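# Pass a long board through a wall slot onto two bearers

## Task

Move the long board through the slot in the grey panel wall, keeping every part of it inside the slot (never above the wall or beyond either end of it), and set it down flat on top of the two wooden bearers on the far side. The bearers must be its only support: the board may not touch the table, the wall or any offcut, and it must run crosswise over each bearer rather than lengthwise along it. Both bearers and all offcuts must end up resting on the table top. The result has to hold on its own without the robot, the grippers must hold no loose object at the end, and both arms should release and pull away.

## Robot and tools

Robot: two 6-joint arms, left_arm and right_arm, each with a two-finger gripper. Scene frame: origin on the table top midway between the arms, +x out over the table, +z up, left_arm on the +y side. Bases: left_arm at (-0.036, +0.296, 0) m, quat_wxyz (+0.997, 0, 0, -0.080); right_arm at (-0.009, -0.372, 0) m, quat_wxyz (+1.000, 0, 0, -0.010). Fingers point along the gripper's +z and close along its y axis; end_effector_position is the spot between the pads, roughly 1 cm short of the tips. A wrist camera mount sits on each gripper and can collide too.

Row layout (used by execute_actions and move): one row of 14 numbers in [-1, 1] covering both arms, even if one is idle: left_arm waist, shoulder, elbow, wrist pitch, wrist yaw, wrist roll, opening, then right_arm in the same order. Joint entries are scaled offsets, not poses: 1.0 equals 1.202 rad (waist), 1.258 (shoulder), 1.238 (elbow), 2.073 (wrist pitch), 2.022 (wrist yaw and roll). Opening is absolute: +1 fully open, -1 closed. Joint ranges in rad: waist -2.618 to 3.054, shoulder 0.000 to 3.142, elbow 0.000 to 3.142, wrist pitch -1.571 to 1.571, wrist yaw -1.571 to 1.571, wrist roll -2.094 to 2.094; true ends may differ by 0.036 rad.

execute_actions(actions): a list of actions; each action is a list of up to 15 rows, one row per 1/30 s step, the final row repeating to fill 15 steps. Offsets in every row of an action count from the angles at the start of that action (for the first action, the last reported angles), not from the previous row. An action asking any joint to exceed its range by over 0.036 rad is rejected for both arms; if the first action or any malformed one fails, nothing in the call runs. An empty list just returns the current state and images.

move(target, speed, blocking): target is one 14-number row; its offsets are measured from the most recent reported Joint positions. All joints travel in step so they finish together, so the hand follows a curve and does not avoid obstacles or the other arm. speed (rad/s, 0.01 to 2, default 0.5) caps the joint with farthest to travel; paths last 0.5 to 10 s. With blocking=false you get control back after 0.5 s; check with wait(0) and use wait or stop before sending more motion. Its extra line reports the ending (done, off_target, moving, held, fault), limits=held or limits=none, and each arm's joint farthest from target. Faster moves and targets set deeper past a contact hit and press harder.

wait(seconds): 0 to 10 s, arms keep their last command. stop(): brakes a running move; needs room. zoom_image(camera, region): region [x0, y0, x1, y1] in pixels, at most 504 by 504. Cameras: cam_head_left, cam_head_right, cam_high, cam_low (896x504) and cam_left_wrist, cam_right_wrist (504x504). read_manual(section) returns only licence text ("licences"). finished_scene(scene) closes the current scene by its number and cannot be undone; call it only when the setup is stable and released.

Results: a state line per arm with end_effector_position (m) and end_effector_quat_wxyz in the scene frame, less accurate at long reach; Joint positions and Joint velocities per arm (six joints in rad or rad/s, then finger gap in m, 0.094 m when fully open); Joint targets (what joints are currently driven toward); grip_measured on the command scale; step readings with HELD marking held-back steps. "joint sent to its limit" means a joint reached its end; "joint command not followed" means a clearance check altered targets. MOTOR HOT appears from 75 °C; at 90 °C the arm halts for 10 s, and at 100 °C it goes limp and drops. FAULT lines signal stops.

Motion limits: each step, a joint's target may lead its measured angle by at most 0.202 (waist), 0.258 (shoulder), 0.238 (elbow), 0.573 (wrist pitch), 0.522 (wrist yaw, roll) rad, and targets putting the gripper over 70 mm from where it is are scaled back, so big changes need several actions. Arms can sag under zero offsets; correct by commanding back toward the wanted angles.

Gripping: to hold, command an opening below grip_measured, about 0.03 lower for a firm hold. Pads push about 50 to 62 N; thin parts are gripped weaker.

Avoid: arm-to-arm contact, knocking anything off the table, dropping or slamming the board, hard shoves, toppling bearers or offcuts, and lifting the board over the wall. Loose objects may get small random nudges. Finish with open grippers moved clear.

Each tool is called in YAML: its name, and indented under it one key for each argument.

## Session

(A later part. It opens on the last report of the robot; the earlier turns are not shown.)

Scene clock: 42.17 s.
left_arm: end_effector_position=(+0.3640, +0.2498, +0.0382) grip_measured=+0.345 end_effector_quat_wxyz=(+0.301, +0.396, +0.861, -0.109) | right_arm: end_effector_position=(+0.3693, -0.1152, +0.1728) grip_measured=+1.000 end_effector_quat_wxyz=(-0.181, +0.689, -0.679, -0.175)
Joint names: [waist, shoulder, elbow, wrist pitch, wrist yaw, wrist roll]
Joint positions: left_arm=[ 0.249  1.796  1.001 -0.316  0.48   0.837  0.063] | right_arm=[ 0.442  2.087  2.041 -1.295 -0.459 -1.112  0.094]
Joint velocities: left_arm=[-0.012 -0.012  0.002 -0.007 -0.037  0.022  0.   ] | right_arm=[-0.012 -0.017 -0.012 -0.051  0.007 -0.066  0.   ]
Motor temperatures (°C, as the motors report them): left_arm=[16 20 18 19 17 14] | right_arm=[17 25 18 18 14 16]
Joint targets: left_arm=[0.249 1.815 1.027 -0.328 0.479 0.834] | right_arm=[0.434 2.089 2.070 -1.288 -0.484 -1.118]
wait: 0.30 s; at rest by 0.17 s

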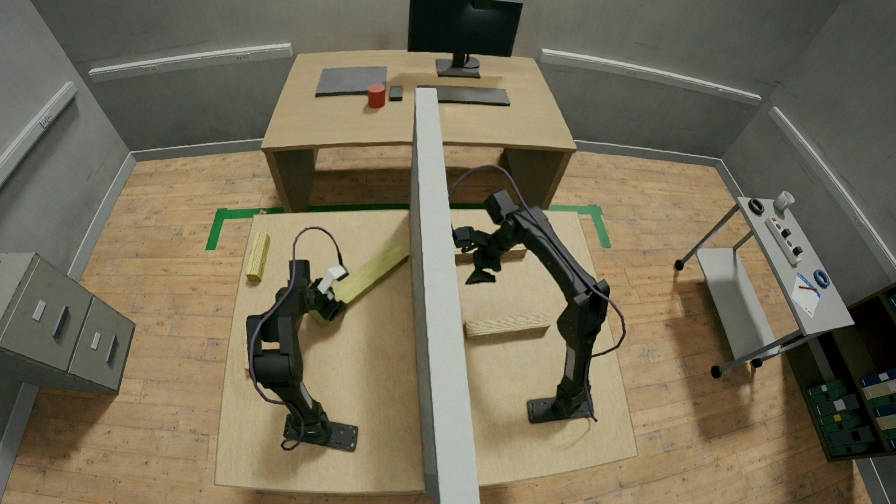

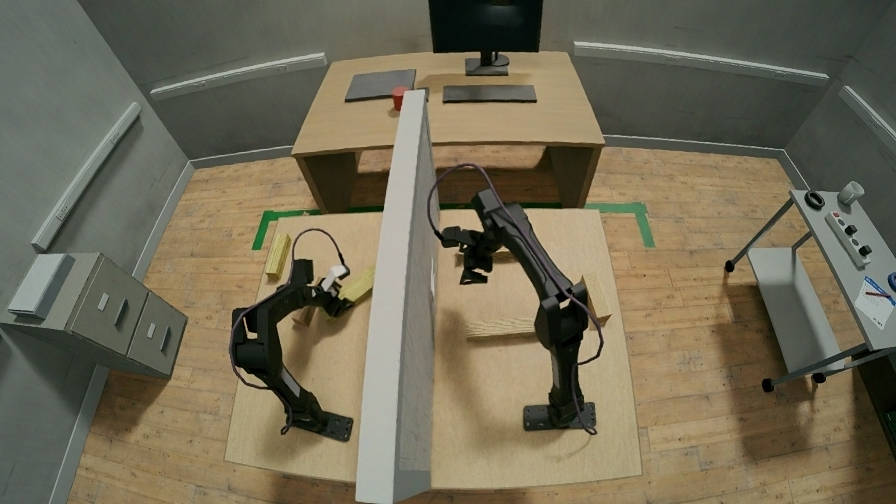

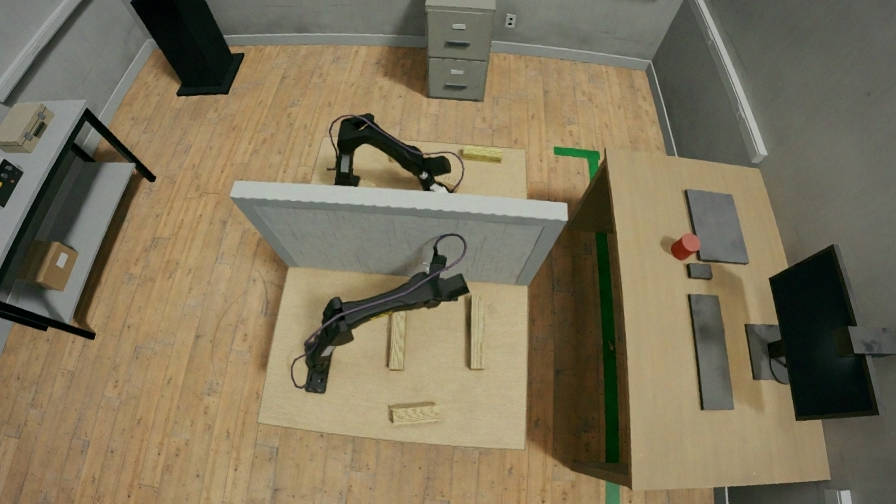

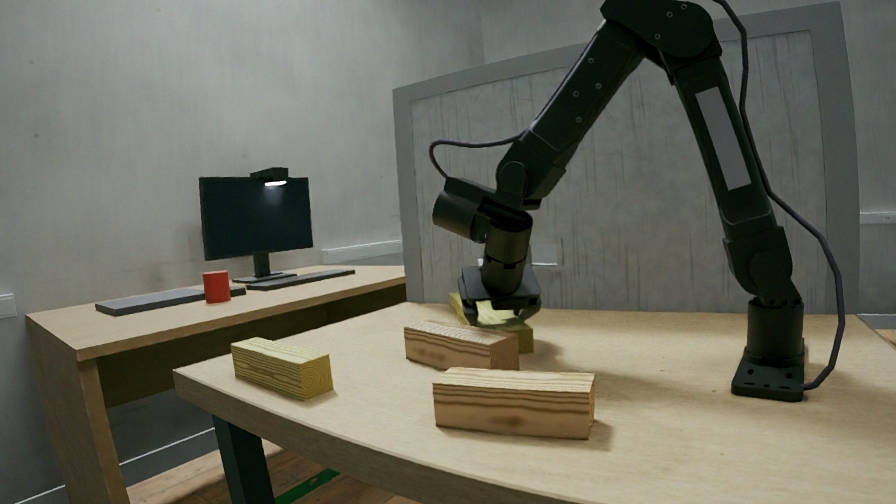

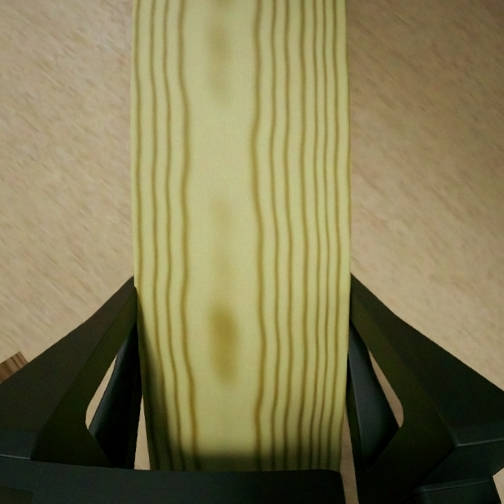

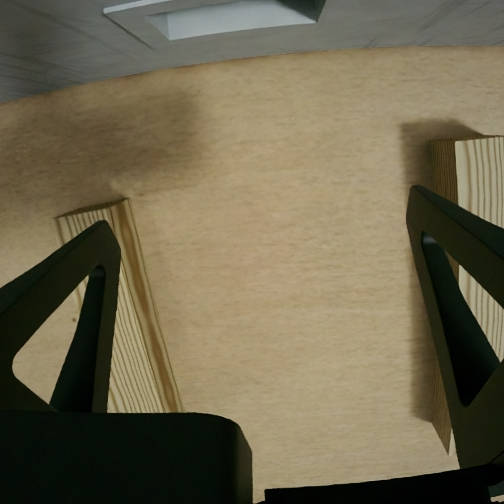

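execute_actions:
  actions:
    - [[0,0.0040,0.0250,0.0029,0.0074,-0.0015,0.12,-0.0067,0.0016,0.0234,0.0034,-0.0124,-0.003,1.0],[0,-0.0095,0.0313,0.0090,0.0158,-0.0015,0.12,-0.0067,0.0016,0.0234,0.0034,-0.0124,-0.003,1.0],[-0.002,-0.0258,0.0413,0.0096,0.0237,-0.0015,0.12,-0.0067,0.0016,0.0234,0.0034,-0.0124,-0.003,1.0],[-0.004,-0.0428,0.0537,0.0025,0.0297,-0.0015,0.12,-0.0067,0.0016,0.0234,0.0034,-0.0124,-0.003,1.0],[-0.005,-0.0514,0.0655,-0.0123,0.0312,-0.0015,0.12,-0.0067,0.0016,0.0234,0.0034,-0.0124,-0.003,1.0],[-0.006,-0.0613,0.0792,-0.0291,0.0312,-0.0015,0.12,-0.0067,0.0016,0.0234,0.0034,-0.0124,-0.003,1.0],[-0.007,-0.0723,0.0943,-0.0468,0.0312,-0.0015,0.12,-0.0067,0.0016,0.0234,0.0034,-0.0124,-0.003,1.0],[-0.008,-0.0836,0.1099,-0.0644,0.0312,-0.0015,0.12,-0.0067,0.0016,0.0234,0.0034,-0.0124,-0.003,1.0],[-0.008,-0.0949,0.1256,-0.0816,0.0312,-0.0015,0.12,-0.0067,0.0016,0.0234,0.0034,-0.0124,-0.003,1.0],[-0.008,-0.1059,0.1406,-0.0974,0.0312,-0.0015,0.12,-0.0067,0.0016,0.0234,0.0034,-0.0124,-0.003,1.0],[-0.008,-0.1158,0.1544,-0.1113,0.0312,-0.0015,0.12,-0.0067,0.0016,0.0234,0.0034,-0.0124,-0.003,1.0],[-0.008,-0.1243,0.1662,-0.1222,0.0312,-0.0015,0.12,-0.0067,0.0016,0.0234,0.0034,-0.0124,-0.003,1.0],[-0.008,-0.1311,0.1754,-0.1294,0.0312,-0.0015,0.12,-0.0067,0.0016,0.0234,0.0034,-0.0124,-0.003,1.0],[-0.008,-0.1354,0.1813,-0.1319,0.0312,-0.0015,0.12,-0.0067,0.0016,0.0234,0.0034,-0.0124,-0.003,1.0],[-0.008,-0.1370,0.1835,-0.1319,0.0312,-0.0015,0.12,-0.0067,0.0016,0.0234,0.0034,-0.0124,-0.003,1.0]]

wait:
  seconds: 0.4

Scene clock: 44.93 s.
left_arm: end_effector_position=(+0.3699, +0.2501, +0.1156) grip_measured=+0.344 end_effector_quat_wxyz=(+0.319, +0.399, +0.854, -0.099) | right_arm: end_effector_position=(+0.3693, -0.1152, +0.1728) grip_measured=+1.000 end_effector_quat_wxyz=(-0.181, +0.689, -0.679, -0.175)
Joint names: [waist, shoulder, elbow, wrist pitch, wrist yaw, wrist roll]
Joint positions: left_arm=[ 0.249  1.673  1.171 -0.566  0.481  0.836  0.063] | right_arm=[ 0.442  2.087  2.041 -1.295 -0.459 -1.112  0.094]
Joint velocities: left_arm=[-0.012 -0.344  0.354 -0.344 -0.007  0.022 -0.001] | right_arm=[-0.007  0.002  0.007  0.037  0.007 -0.037  0.   ]
Motor temperatures (°C, as the motors report them): left_arm=[16 20 18 19 16 14] | right_arm=[17 25 18 18 14 16]
Joint targets: left_arm=[0.239 1.624 1.228 -0.590 0.543 0.833] | right_arm=[0.434 2.089 2.070 -1.288 -0.484 -1.118]
Step readings (joint positions):
0: left_arm=[0.249 1.796 1.001 -0.316 0.480 0.837] | right_arm=[0.442 2.087 2.041 -1.295 -0.459 -1.112]
1: left_arm=[0.249 1.796 1.001 -0.316 0.481 0.836] | right_arm=[0.442 2.087 2.041 -1.295 -0.459 -1.112]
2: left_arm=[0.249 1.796 1.001 -0.316 0.482 0.836] | right_arm=[0.442 2.087 2.041 -1.295 -0.459 -1.112]
4: left_arm=[0.249 1.796 1.006 -0.321 0.483 0.836] | right_arm=[0.442 2.087 2.041 -1.295 -0.459 -1.112]
8: left_arm=[0.249 1.773 1.050 -0.399 0.482 0.836] | right_arm=[0.442 2.087 2.041 -1.295 -0.459 -1.112]
15: Joint positions above

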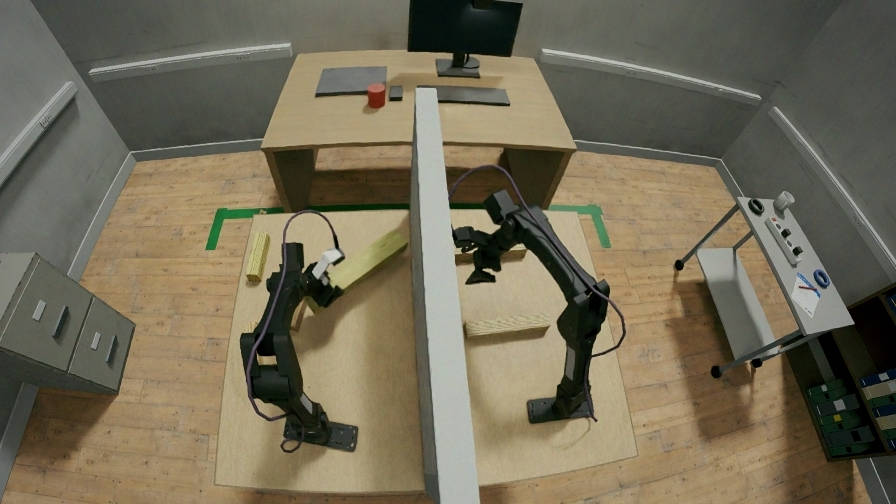

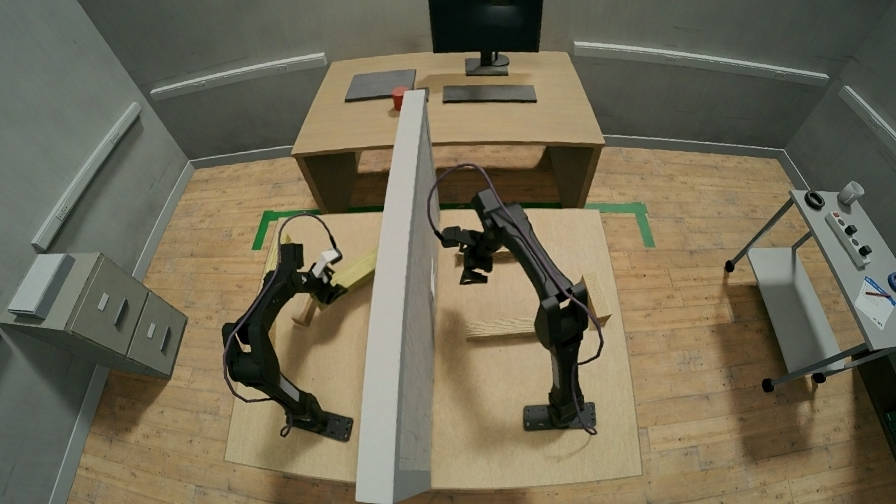

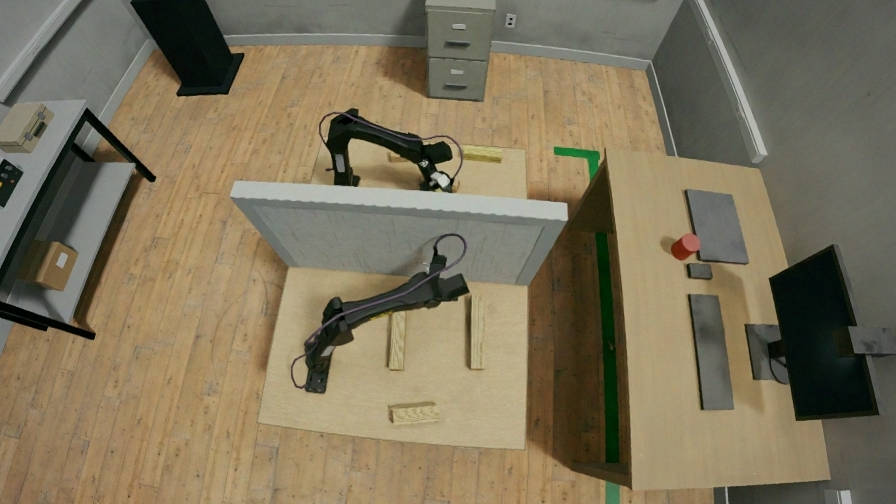

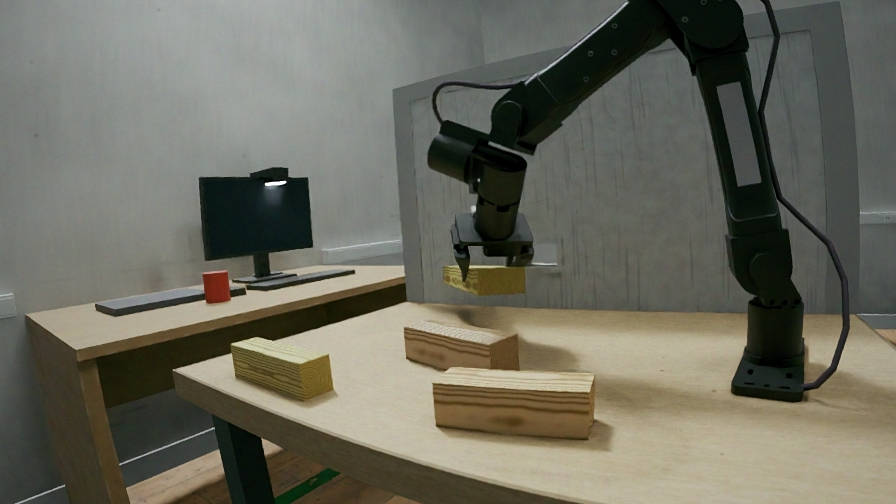

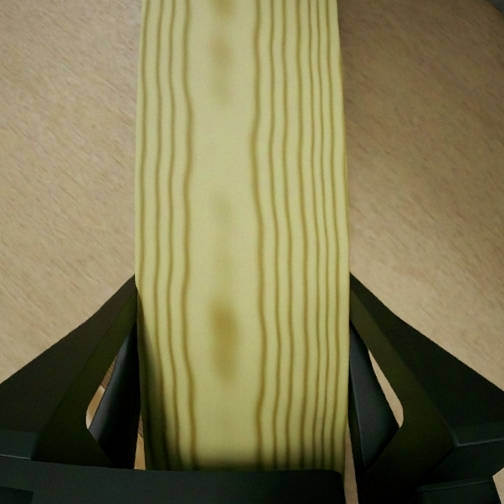

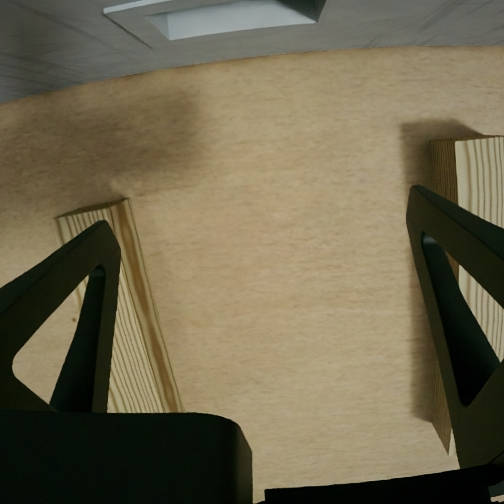

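Scene clock: 45.33 s.
left_arm: end_effector_position=(+0.3626, +0.2488, +0.1250) grip_measured=+0.344 end_effector_quat_wxyz=(+0.311, +0.398, +0.857, -0.105) | right_arm: end_effector_position=(+0.3693, -0.1152, +0.1728) grip_measured=+1.000 end_effector_quat_wxyz=(-0.181, +0.689, -0.679, -0.175)
Joint names: [waist, shoulder, elbow, wrist pitch, wrist yaw, wrist roll]
Joint positions: left_arm=[ 0.249  1.651  1.192 -0.63   0.485  0.836  0.063] | right_arm=[ 0.442  2.087  2.041 -1.295 -0.459 -1.112  0.094]
Joint velocities: left_arm=[ 0.002 -0.007  0.012 -0.022  0.022 -0.007 -0.   ] | right_arm=[-0.012 -0.017 -0.007  0.037  0.007  0.007  0.   ]
Motor temperatures (°C, as the motors report them): left_arm=[16 20 18 19 16 14] | right_arm=[17 25 18 18 14 16]
Joint targets: left_arm=[0.239 1.624 1.228 -0.590 0.543 0.833] | right_arm=[0.434 2.089 2.070 -1.288 -0.484 -1.118]
wait: 0.40 s; no rest

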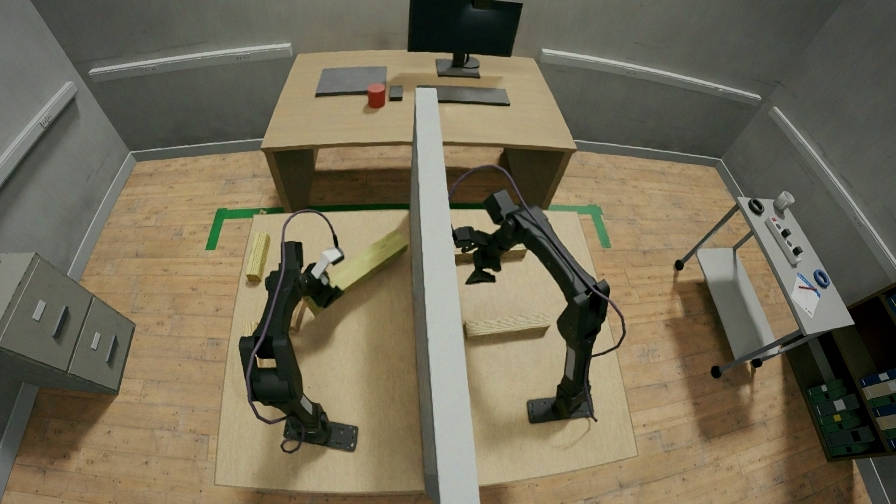

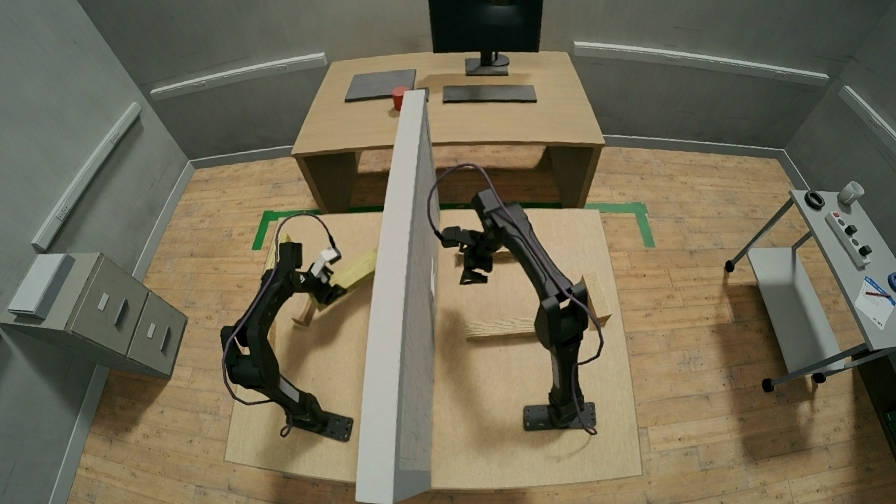

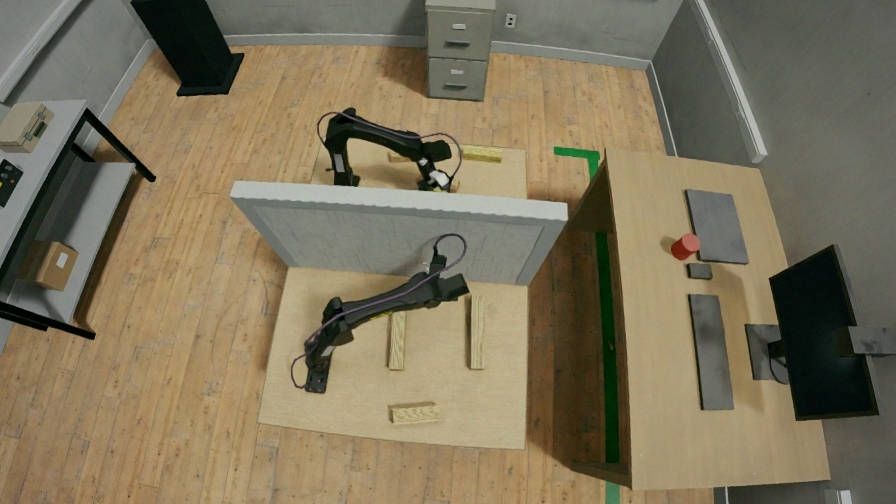

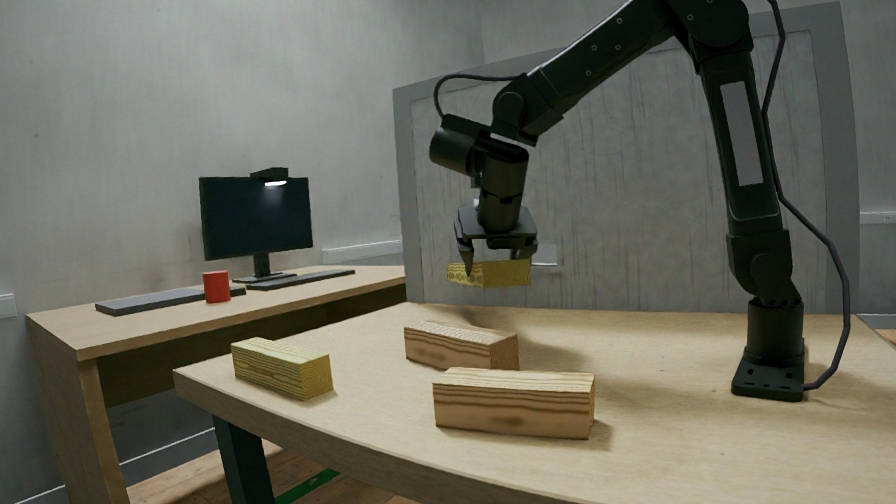

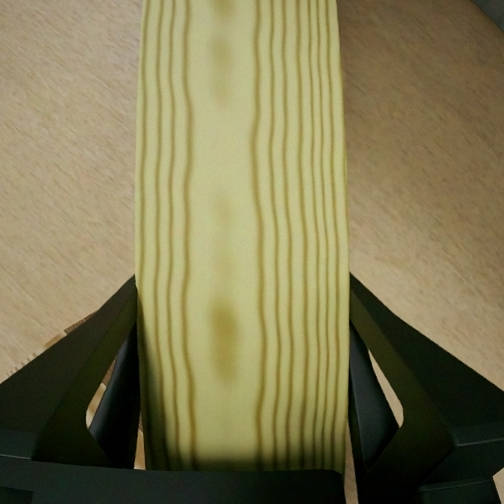

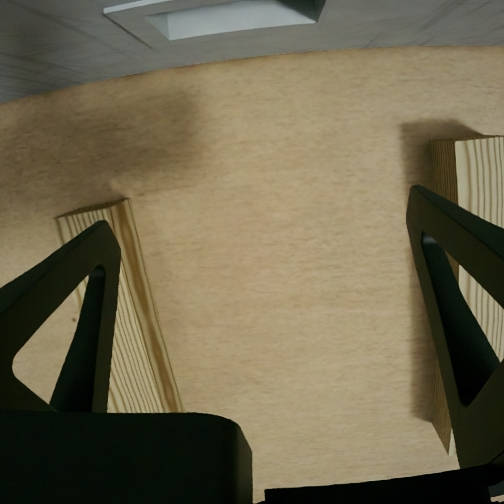

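zoom_image:
  camera: "cam_low"
  region: [400, 190, 600, 310]

wait:
  seconds: 0.1

Region (400, 190, 600, 310) of cam_low's 896x504 image, scaled by 2.520, with more detail than that image has; it fills the top 302 rows of this view, and the rest is white.

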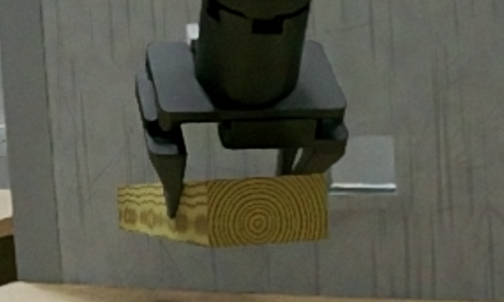

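Scene clock: 45.57 s.
left_arm: end_effector_position=(+0.3619, +0.2488, +0.1246) grip_measured=+0.344 end_effector_quat_wxyz=(+0.310, +0.397, +0.857, -0.106) | right_arm: end_effector_position=(+0.3693, -0.1152, +0.1728) grip_measured=+1.000 end_effector_quat_wxyz=(-0.181, +0.689, -0.679, -0.175)
Joint names: [waist, shoulder, elbow, wrist pitch, wrist yaw, wrist roll]
Joint positions: left_arm=[ 0.249  1.651  1.192 -0.634  0.485  0.836  0.063] | right_arm=[ 0.442  2.087  2.041 -1.295 -0.459 -1.112  0.094]
Joint velocities: left_arm=[-0.002 -0.012  0.007  0.022 -0.022  0.007 -0.001] | right_arm=[-0.002 -0.012  0.007  0.007 -0.007  0.007  0.   ]
Motor temperatures (°C, as the motors report them): left_arm=[16 20 18 19 16 14] | right_arm=[17 26 18 18 14 16]
Joint targets: left_arm=[0.239 1.624 1.228 -0.590 0.543 0.833] | right_arm=[0.434 2.089 2.070 -1.288 -0.484 -1.118]
wait: 0.10 s; no rest

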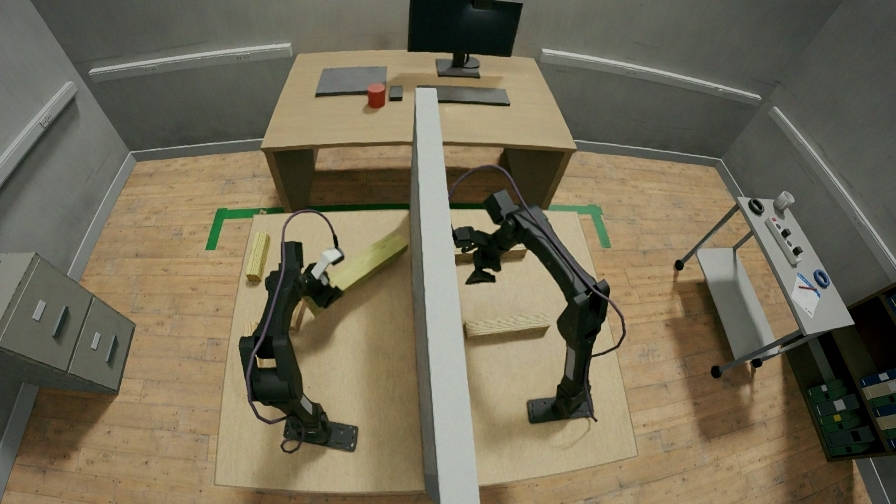

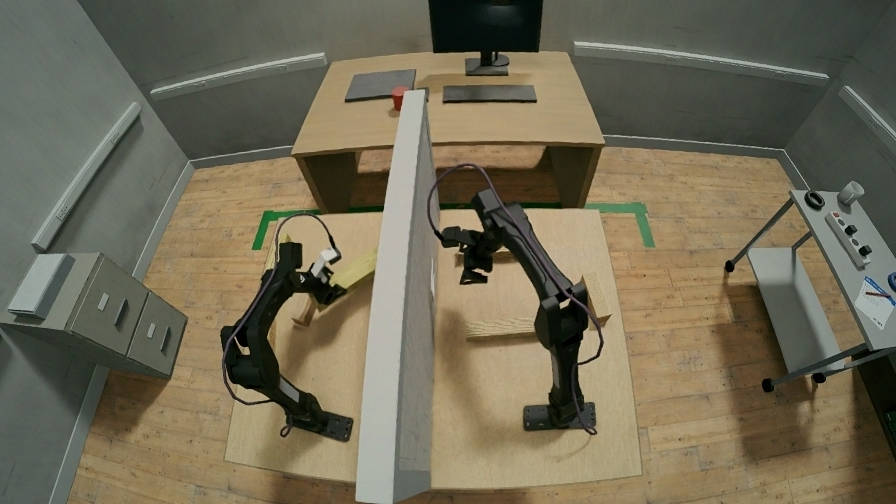

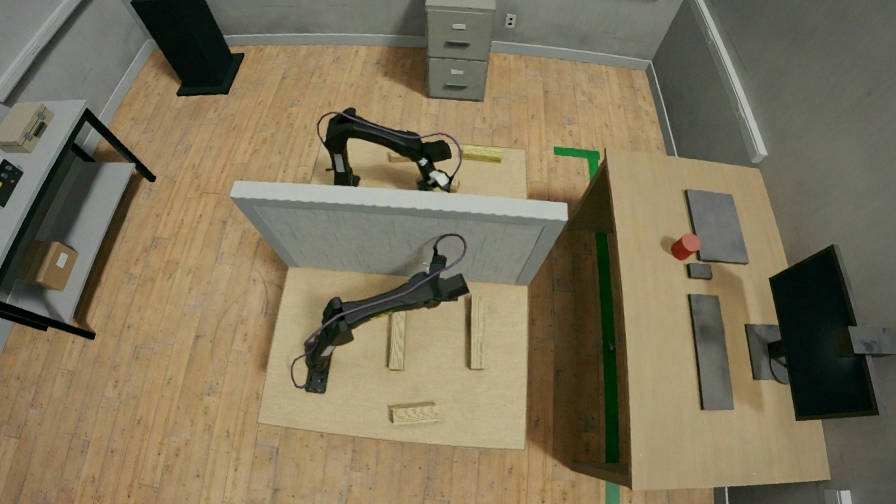

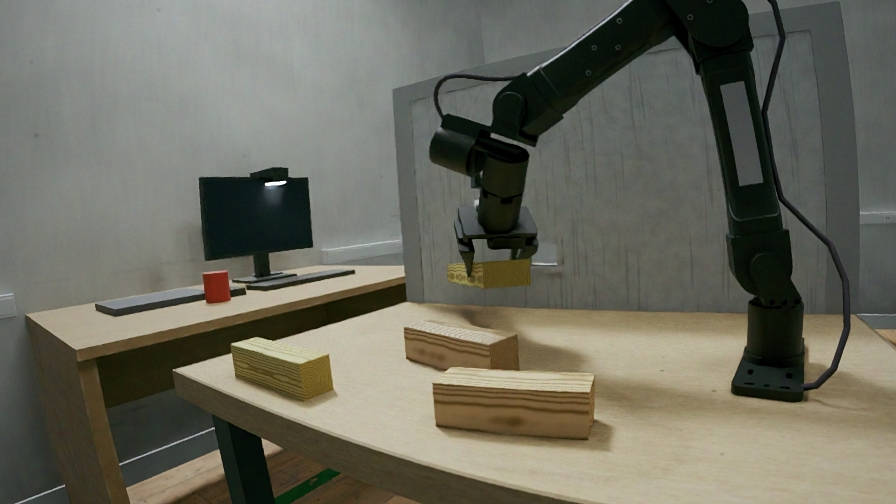

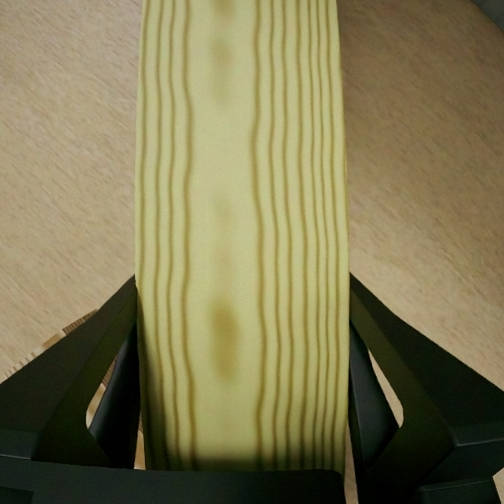

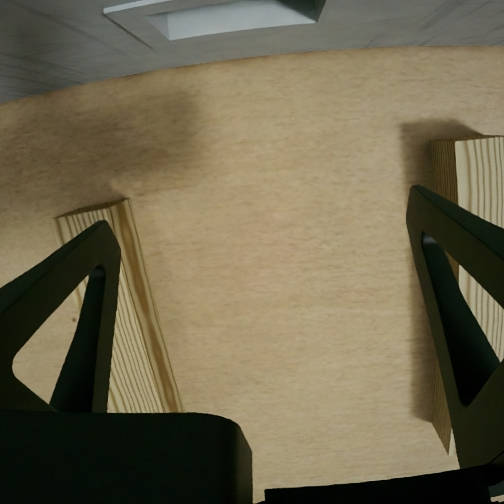

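zoom_image:
  camera: "cam_left_wrist"
  region: [100, 0, 400, 300]

zoom_image:
  camera: "cam_left_wrist"
  region: [100, 204, 400, 504]

Region (100, 0, 400, 300) of cam_left_wrist's 504x504 image, scaled by 1.680, with more detail than that image has.

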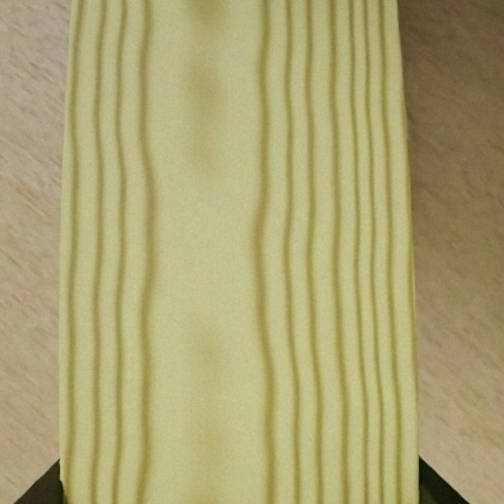

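Region (100, 204, 400, 504) of cam_left_wrist's 504x504 image, scaled by 1.680, with more detail than that image has.

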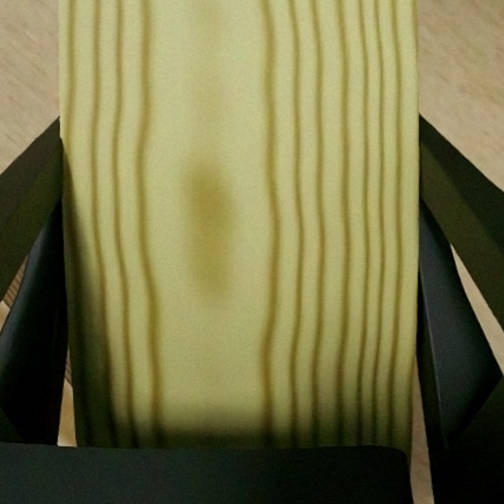

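execute_actions:
  actions:
    - [[0.0,-0.0101,0.0321,0.0173,0.0351,0.0069,0.12,-0.0067,0.0016,0.0234,0.0034,-0.0124,-0.003,1.0],[0.0116,0.0051,0.0407,0.0063,0.0452,0.0206,0.12,-0.0067,0.0016,0.0234,0.0034,-0.0124,-0.003,1.0],[0.0234,0.0211,0.0540,-0.0103,0.0552,0.0414,0.12,-0.0067,0.0016,0.0234,0.0034,-0.0124,-0.003,1.0],[0.0363,0.0355,0.0711,-0.0310,0.0679,0.0680,0.12,-0.0067,0.0016,0.0234,0.0034,-0.0124,-0.003,1.0],[0.0511,0.0525,0.0912,-0.0546,0.0822,0.0984,0.12,-0.0067,0.0016,0.0234,0.0034,-0.0124,-0.003,1.0],[0.0671,0.0712,0.1134,-0.0795,0.0974,0.1312,0.12,-0.0067,0.0016,0.0234,0.0034,-0.0124,-0.003,1.0],[0.0834,0.0911,0.1369,-0.1044,0.1125,0.1648,0.12,-0.0067,0.0016,0.0234,0.0034,-0.0124,-0.003,1.0],[0.0994,0.1113,0.1609,-0.1279,0.1269,0.1977,0.12,-0.0067,0.0016,0.0234,0.0034,-0.0124,-0.003,1.0],[0.1142,0.1312,0.1844,-0.1487,0.1395,0.2281,0.12,-0.0067,0.0016,0.0234,0.0034,-0.0124,-0.003,1.0],[0.1271,0.1499,0.2066,-0.1653,0.1495,0.2546,0.12,-0.0067,0.0016,0.0234,0.0034,-0.0124,-0.003,1.0],[0.1373,0.1669,0.2267,-0.1762,0.1562,0.2755,0.12,-0.0067,0.0016,0.0234,0.0034,-0.0124,-0.003,1.0],[0.1439,0.1813,0.2438,-0.1802,0.1586,0.2892,0.12,-0.0067,0.0016,0.0234,0.0034,-0.0124,-0.003,1.0],[0.1463,0.1925,0.2571,-0.1802,0.1586,0.2941,0.12,-0.0067,0.0016,0.0234,0.0034,-0.0124,-0.003,1.0],[0.1463,0.1998,0.2657,-0.1802,0.1586,0.2941,0.12,-0.0067,0.0016,0.0234,0.0034,-0.0124,-0.003,1.0],[0.1463,0.2024,0.2687,-0.1802,0.1586,0.2941,0.12,-0.0067,0.0016,0.0234,0.0034,-0.0124,-0.003,1.0]]

wait:
  seconds: 0.45

Scene clock: 52.20 s.
left_arm: end_effector_position=(+0.3684, +0.2929, +0.1107) grip_measured=+0.344 end_effector_quat_wxyz=(+0.292, +0.499, +0.798, -0.172) | right_arm: end_effector_position=(+0.3693, -0.1152, +0.1728) grip_measured=+1.000 end_effector_quat_wxyz=(-0.181, +0.689, -0.679, -0.175)
Joint names: [waist, shoulder, elbow, wrist pitch, wrist yaw, wrist roll]
Joint positions: left_arm=[ 0.429  1.904  1.461 -0.956  0.672  1.325  0.063] | right_arm=[ 0.442  2.087  2.041 -1.295 -0.459 -1.112  0.094]
Joint velocities: left_arm=[ 0.149  0.291  0.325 -0.139  0.168  0.667 -0.   ] | right_arm=[-0.002  0.007 -0.012 -0.037 -0.037  0.007  0.   ]
Motor temperatures (°C, as the motors report them): left_arm=[16 20 19 20 16 14] | right_arm=[17 26 18 18 14 16]
Joint targets: left_arm=[0.425 1.906 1.525 -1.007 0.805 1.431] | right_arm=[0.434 2.089 2.070 -1.288 -0.484 -1.118]
Step readings (joint positions):
0: left_arm=[0.249 1.651 1.192 -0.634 0.485 0.836] | right_arm=[0.442 2.087 2.041 -1.295 -0.459 -1.112]
1: left_arm=[0.249 1.651 1.192 -0.635 0.485 0.838] | right_arm=[0.442 2.087 2.041 -1.295 -0.459 -1.112]
2: left_arm=[0.250 1.652 1.192 -0.637 0.487 0.843] | right_arm=[0.442 2.087 2.041 -1.295 -0.459 -1.112]
4: left_arm=[0.259 1.667 1.208 -0.664 0.507 0.877] | right_arm=[0.442 2.087 2.041 -1.295 -0.459 -1.112]
8: left_arm=[0.317 1.752 1.297 -0.786 0.581 1.033] | right_arm=[0.442 2.087 2.041 -1.295 -0.459 -1.112]
15: Joint positions above

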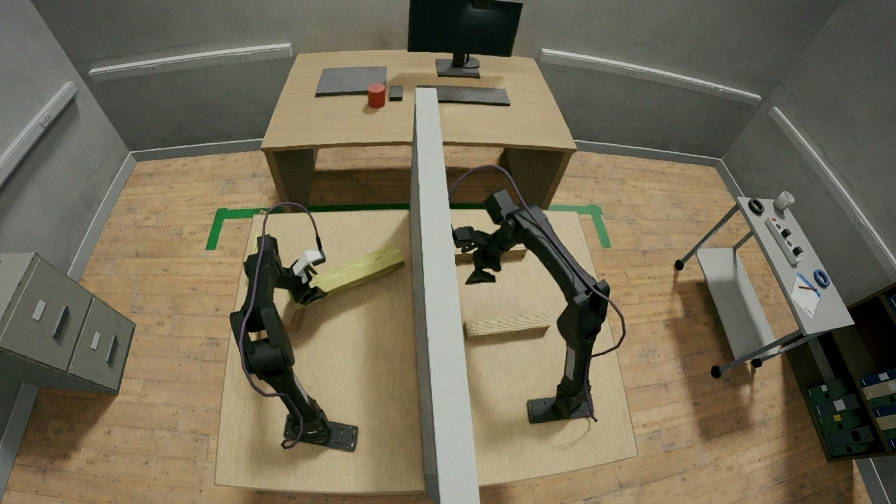

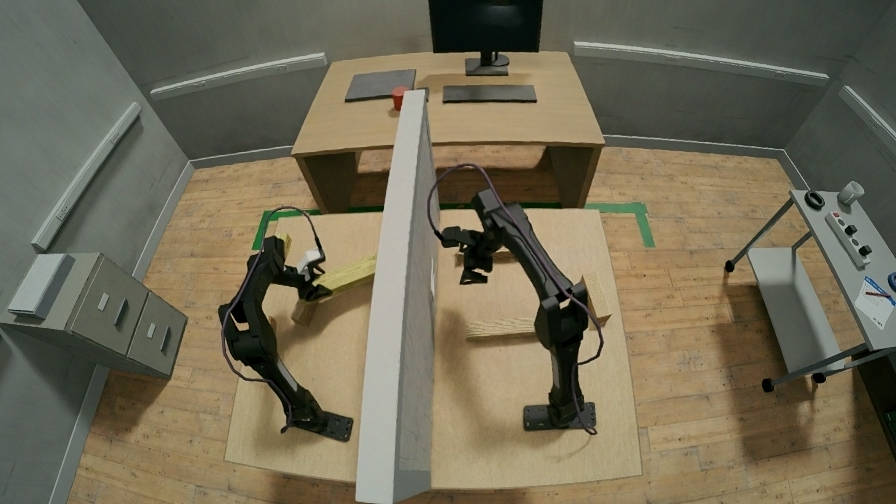

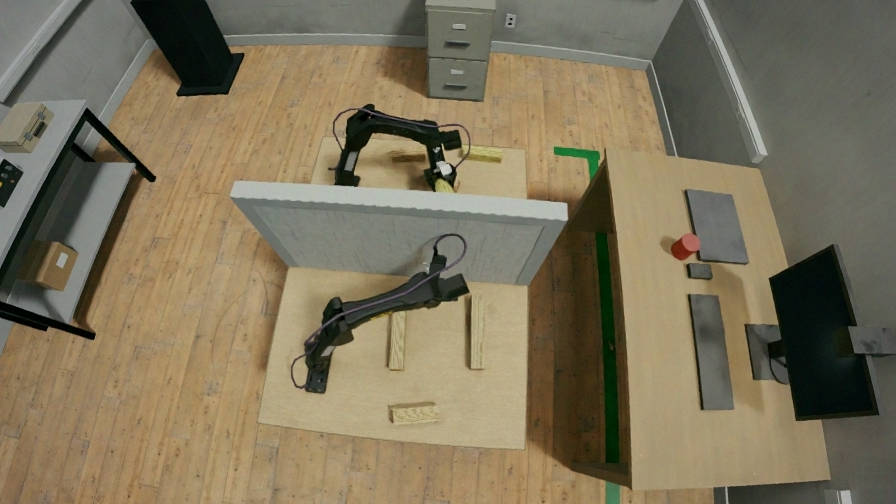

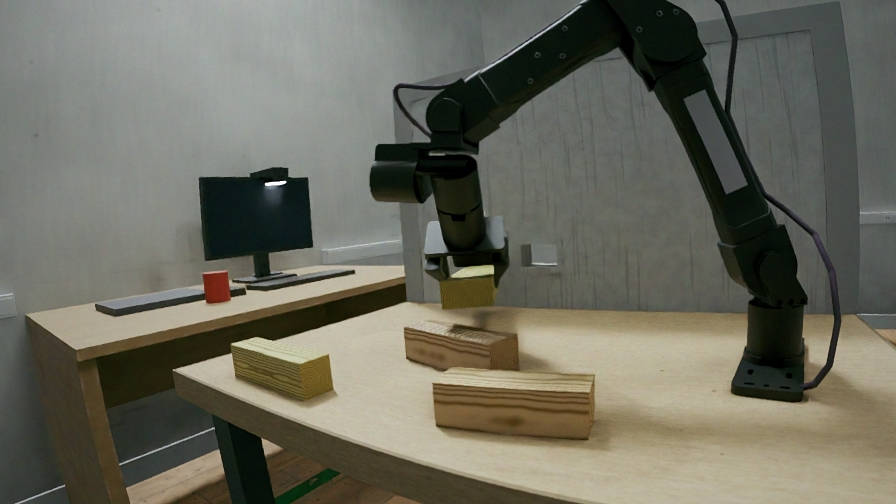

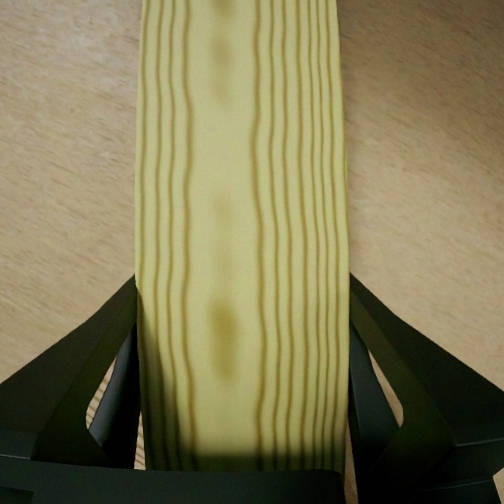

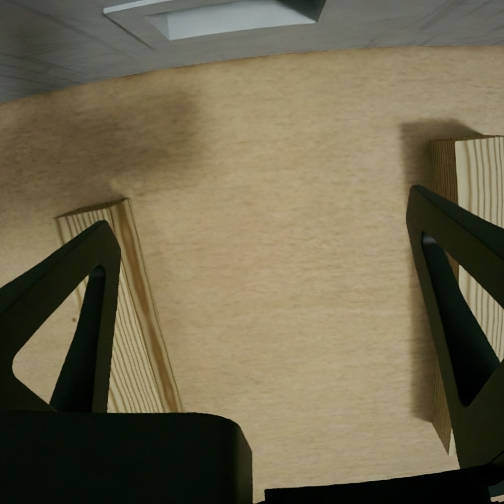

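Scene clock: 52.67 s.
left_arm: end_effector_position=(+0.3641, +0.2884, +0.1131) grip_measured=+0.344 end_effector_quat_wxyz=(+0.299, +0.529, +0.773, -0.182) | right_arm: end_effector_position=(+0.3693, -0.1152, +0.1728) grip_measured=+1.000 end_effector_quat_wxyz=(-0.181, +0.689, -0.679, -0.175)
Joint names: [waist, shoulder, elbow, wrist pitch, wrist yaw, wrist roll]
Joint positions: left_arm=[ 0.432  1.916  1.478 -1.001  0.704  1.422  0.063] | right_arm=[ 0.442  2.087  2.041 -1.295 -0.459 -1.112  0.094]
Joint velocities: left_arm=[ 0.012  0.007 -0.002 -0.022  0.007 -0.007 -0.001] | right_arm=[ 0.022  0.007 -0.002 -0.095 -0.022  0.051  0.   ]
Motor temperatures (°C, as the motors report them): left_arm=[16 20 19 20 17 14] | right_arm=[17 26 18 18 14 16]
Joint targets: left_arm=[0.425 1.906 1.525 -1.007 0.806 1.431] | right_arm=[0.434 2.089 2.070 -1.288 -0.484 -1.118]
wait: 0.47 s; no rest

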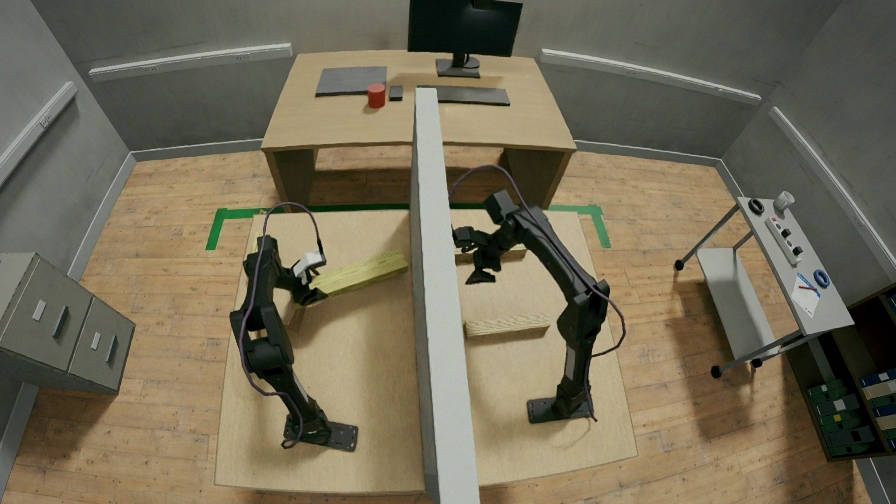

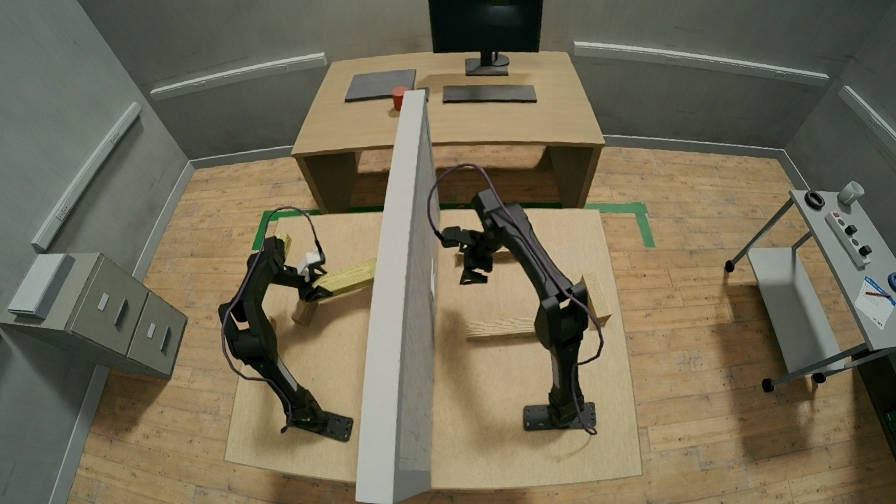

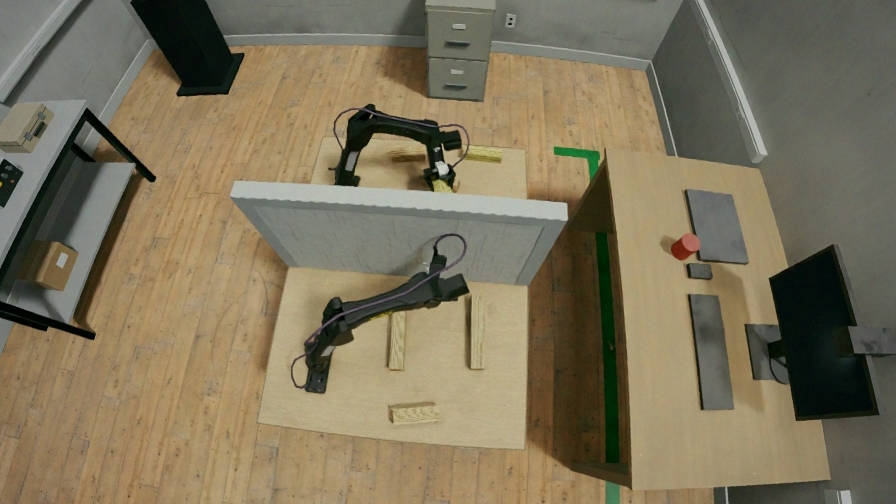

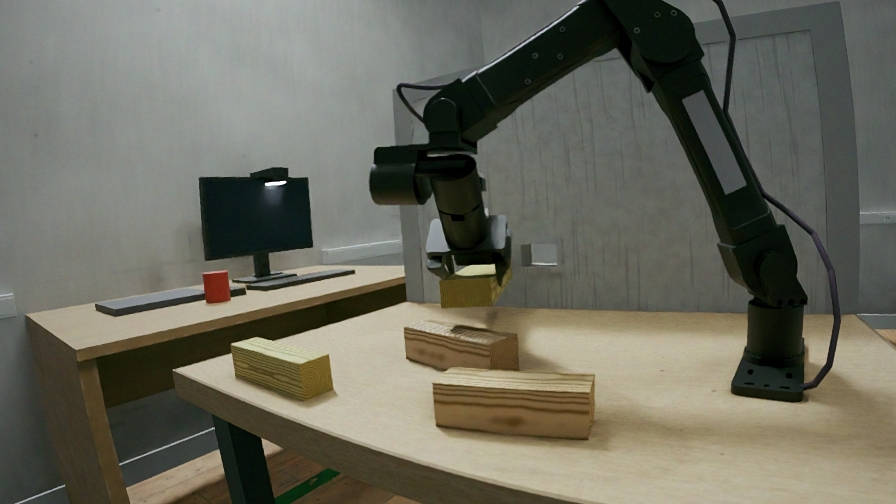

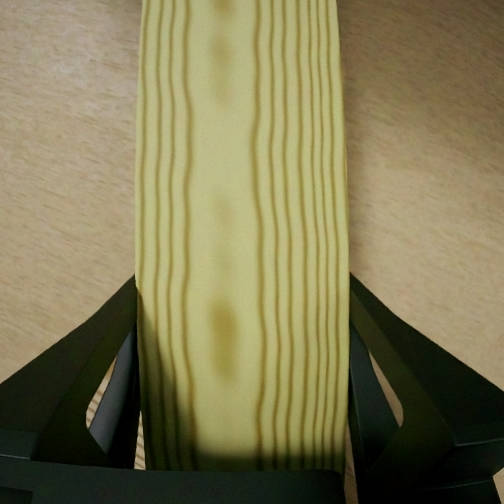

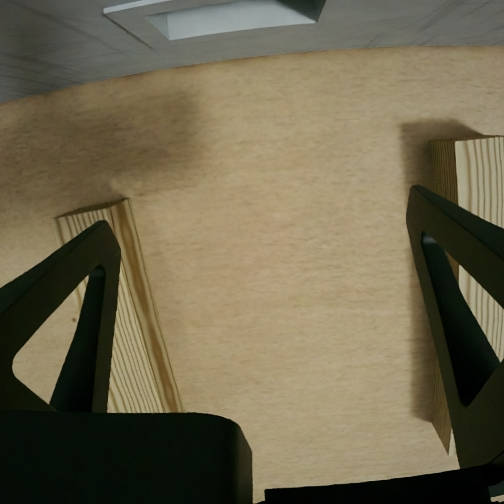

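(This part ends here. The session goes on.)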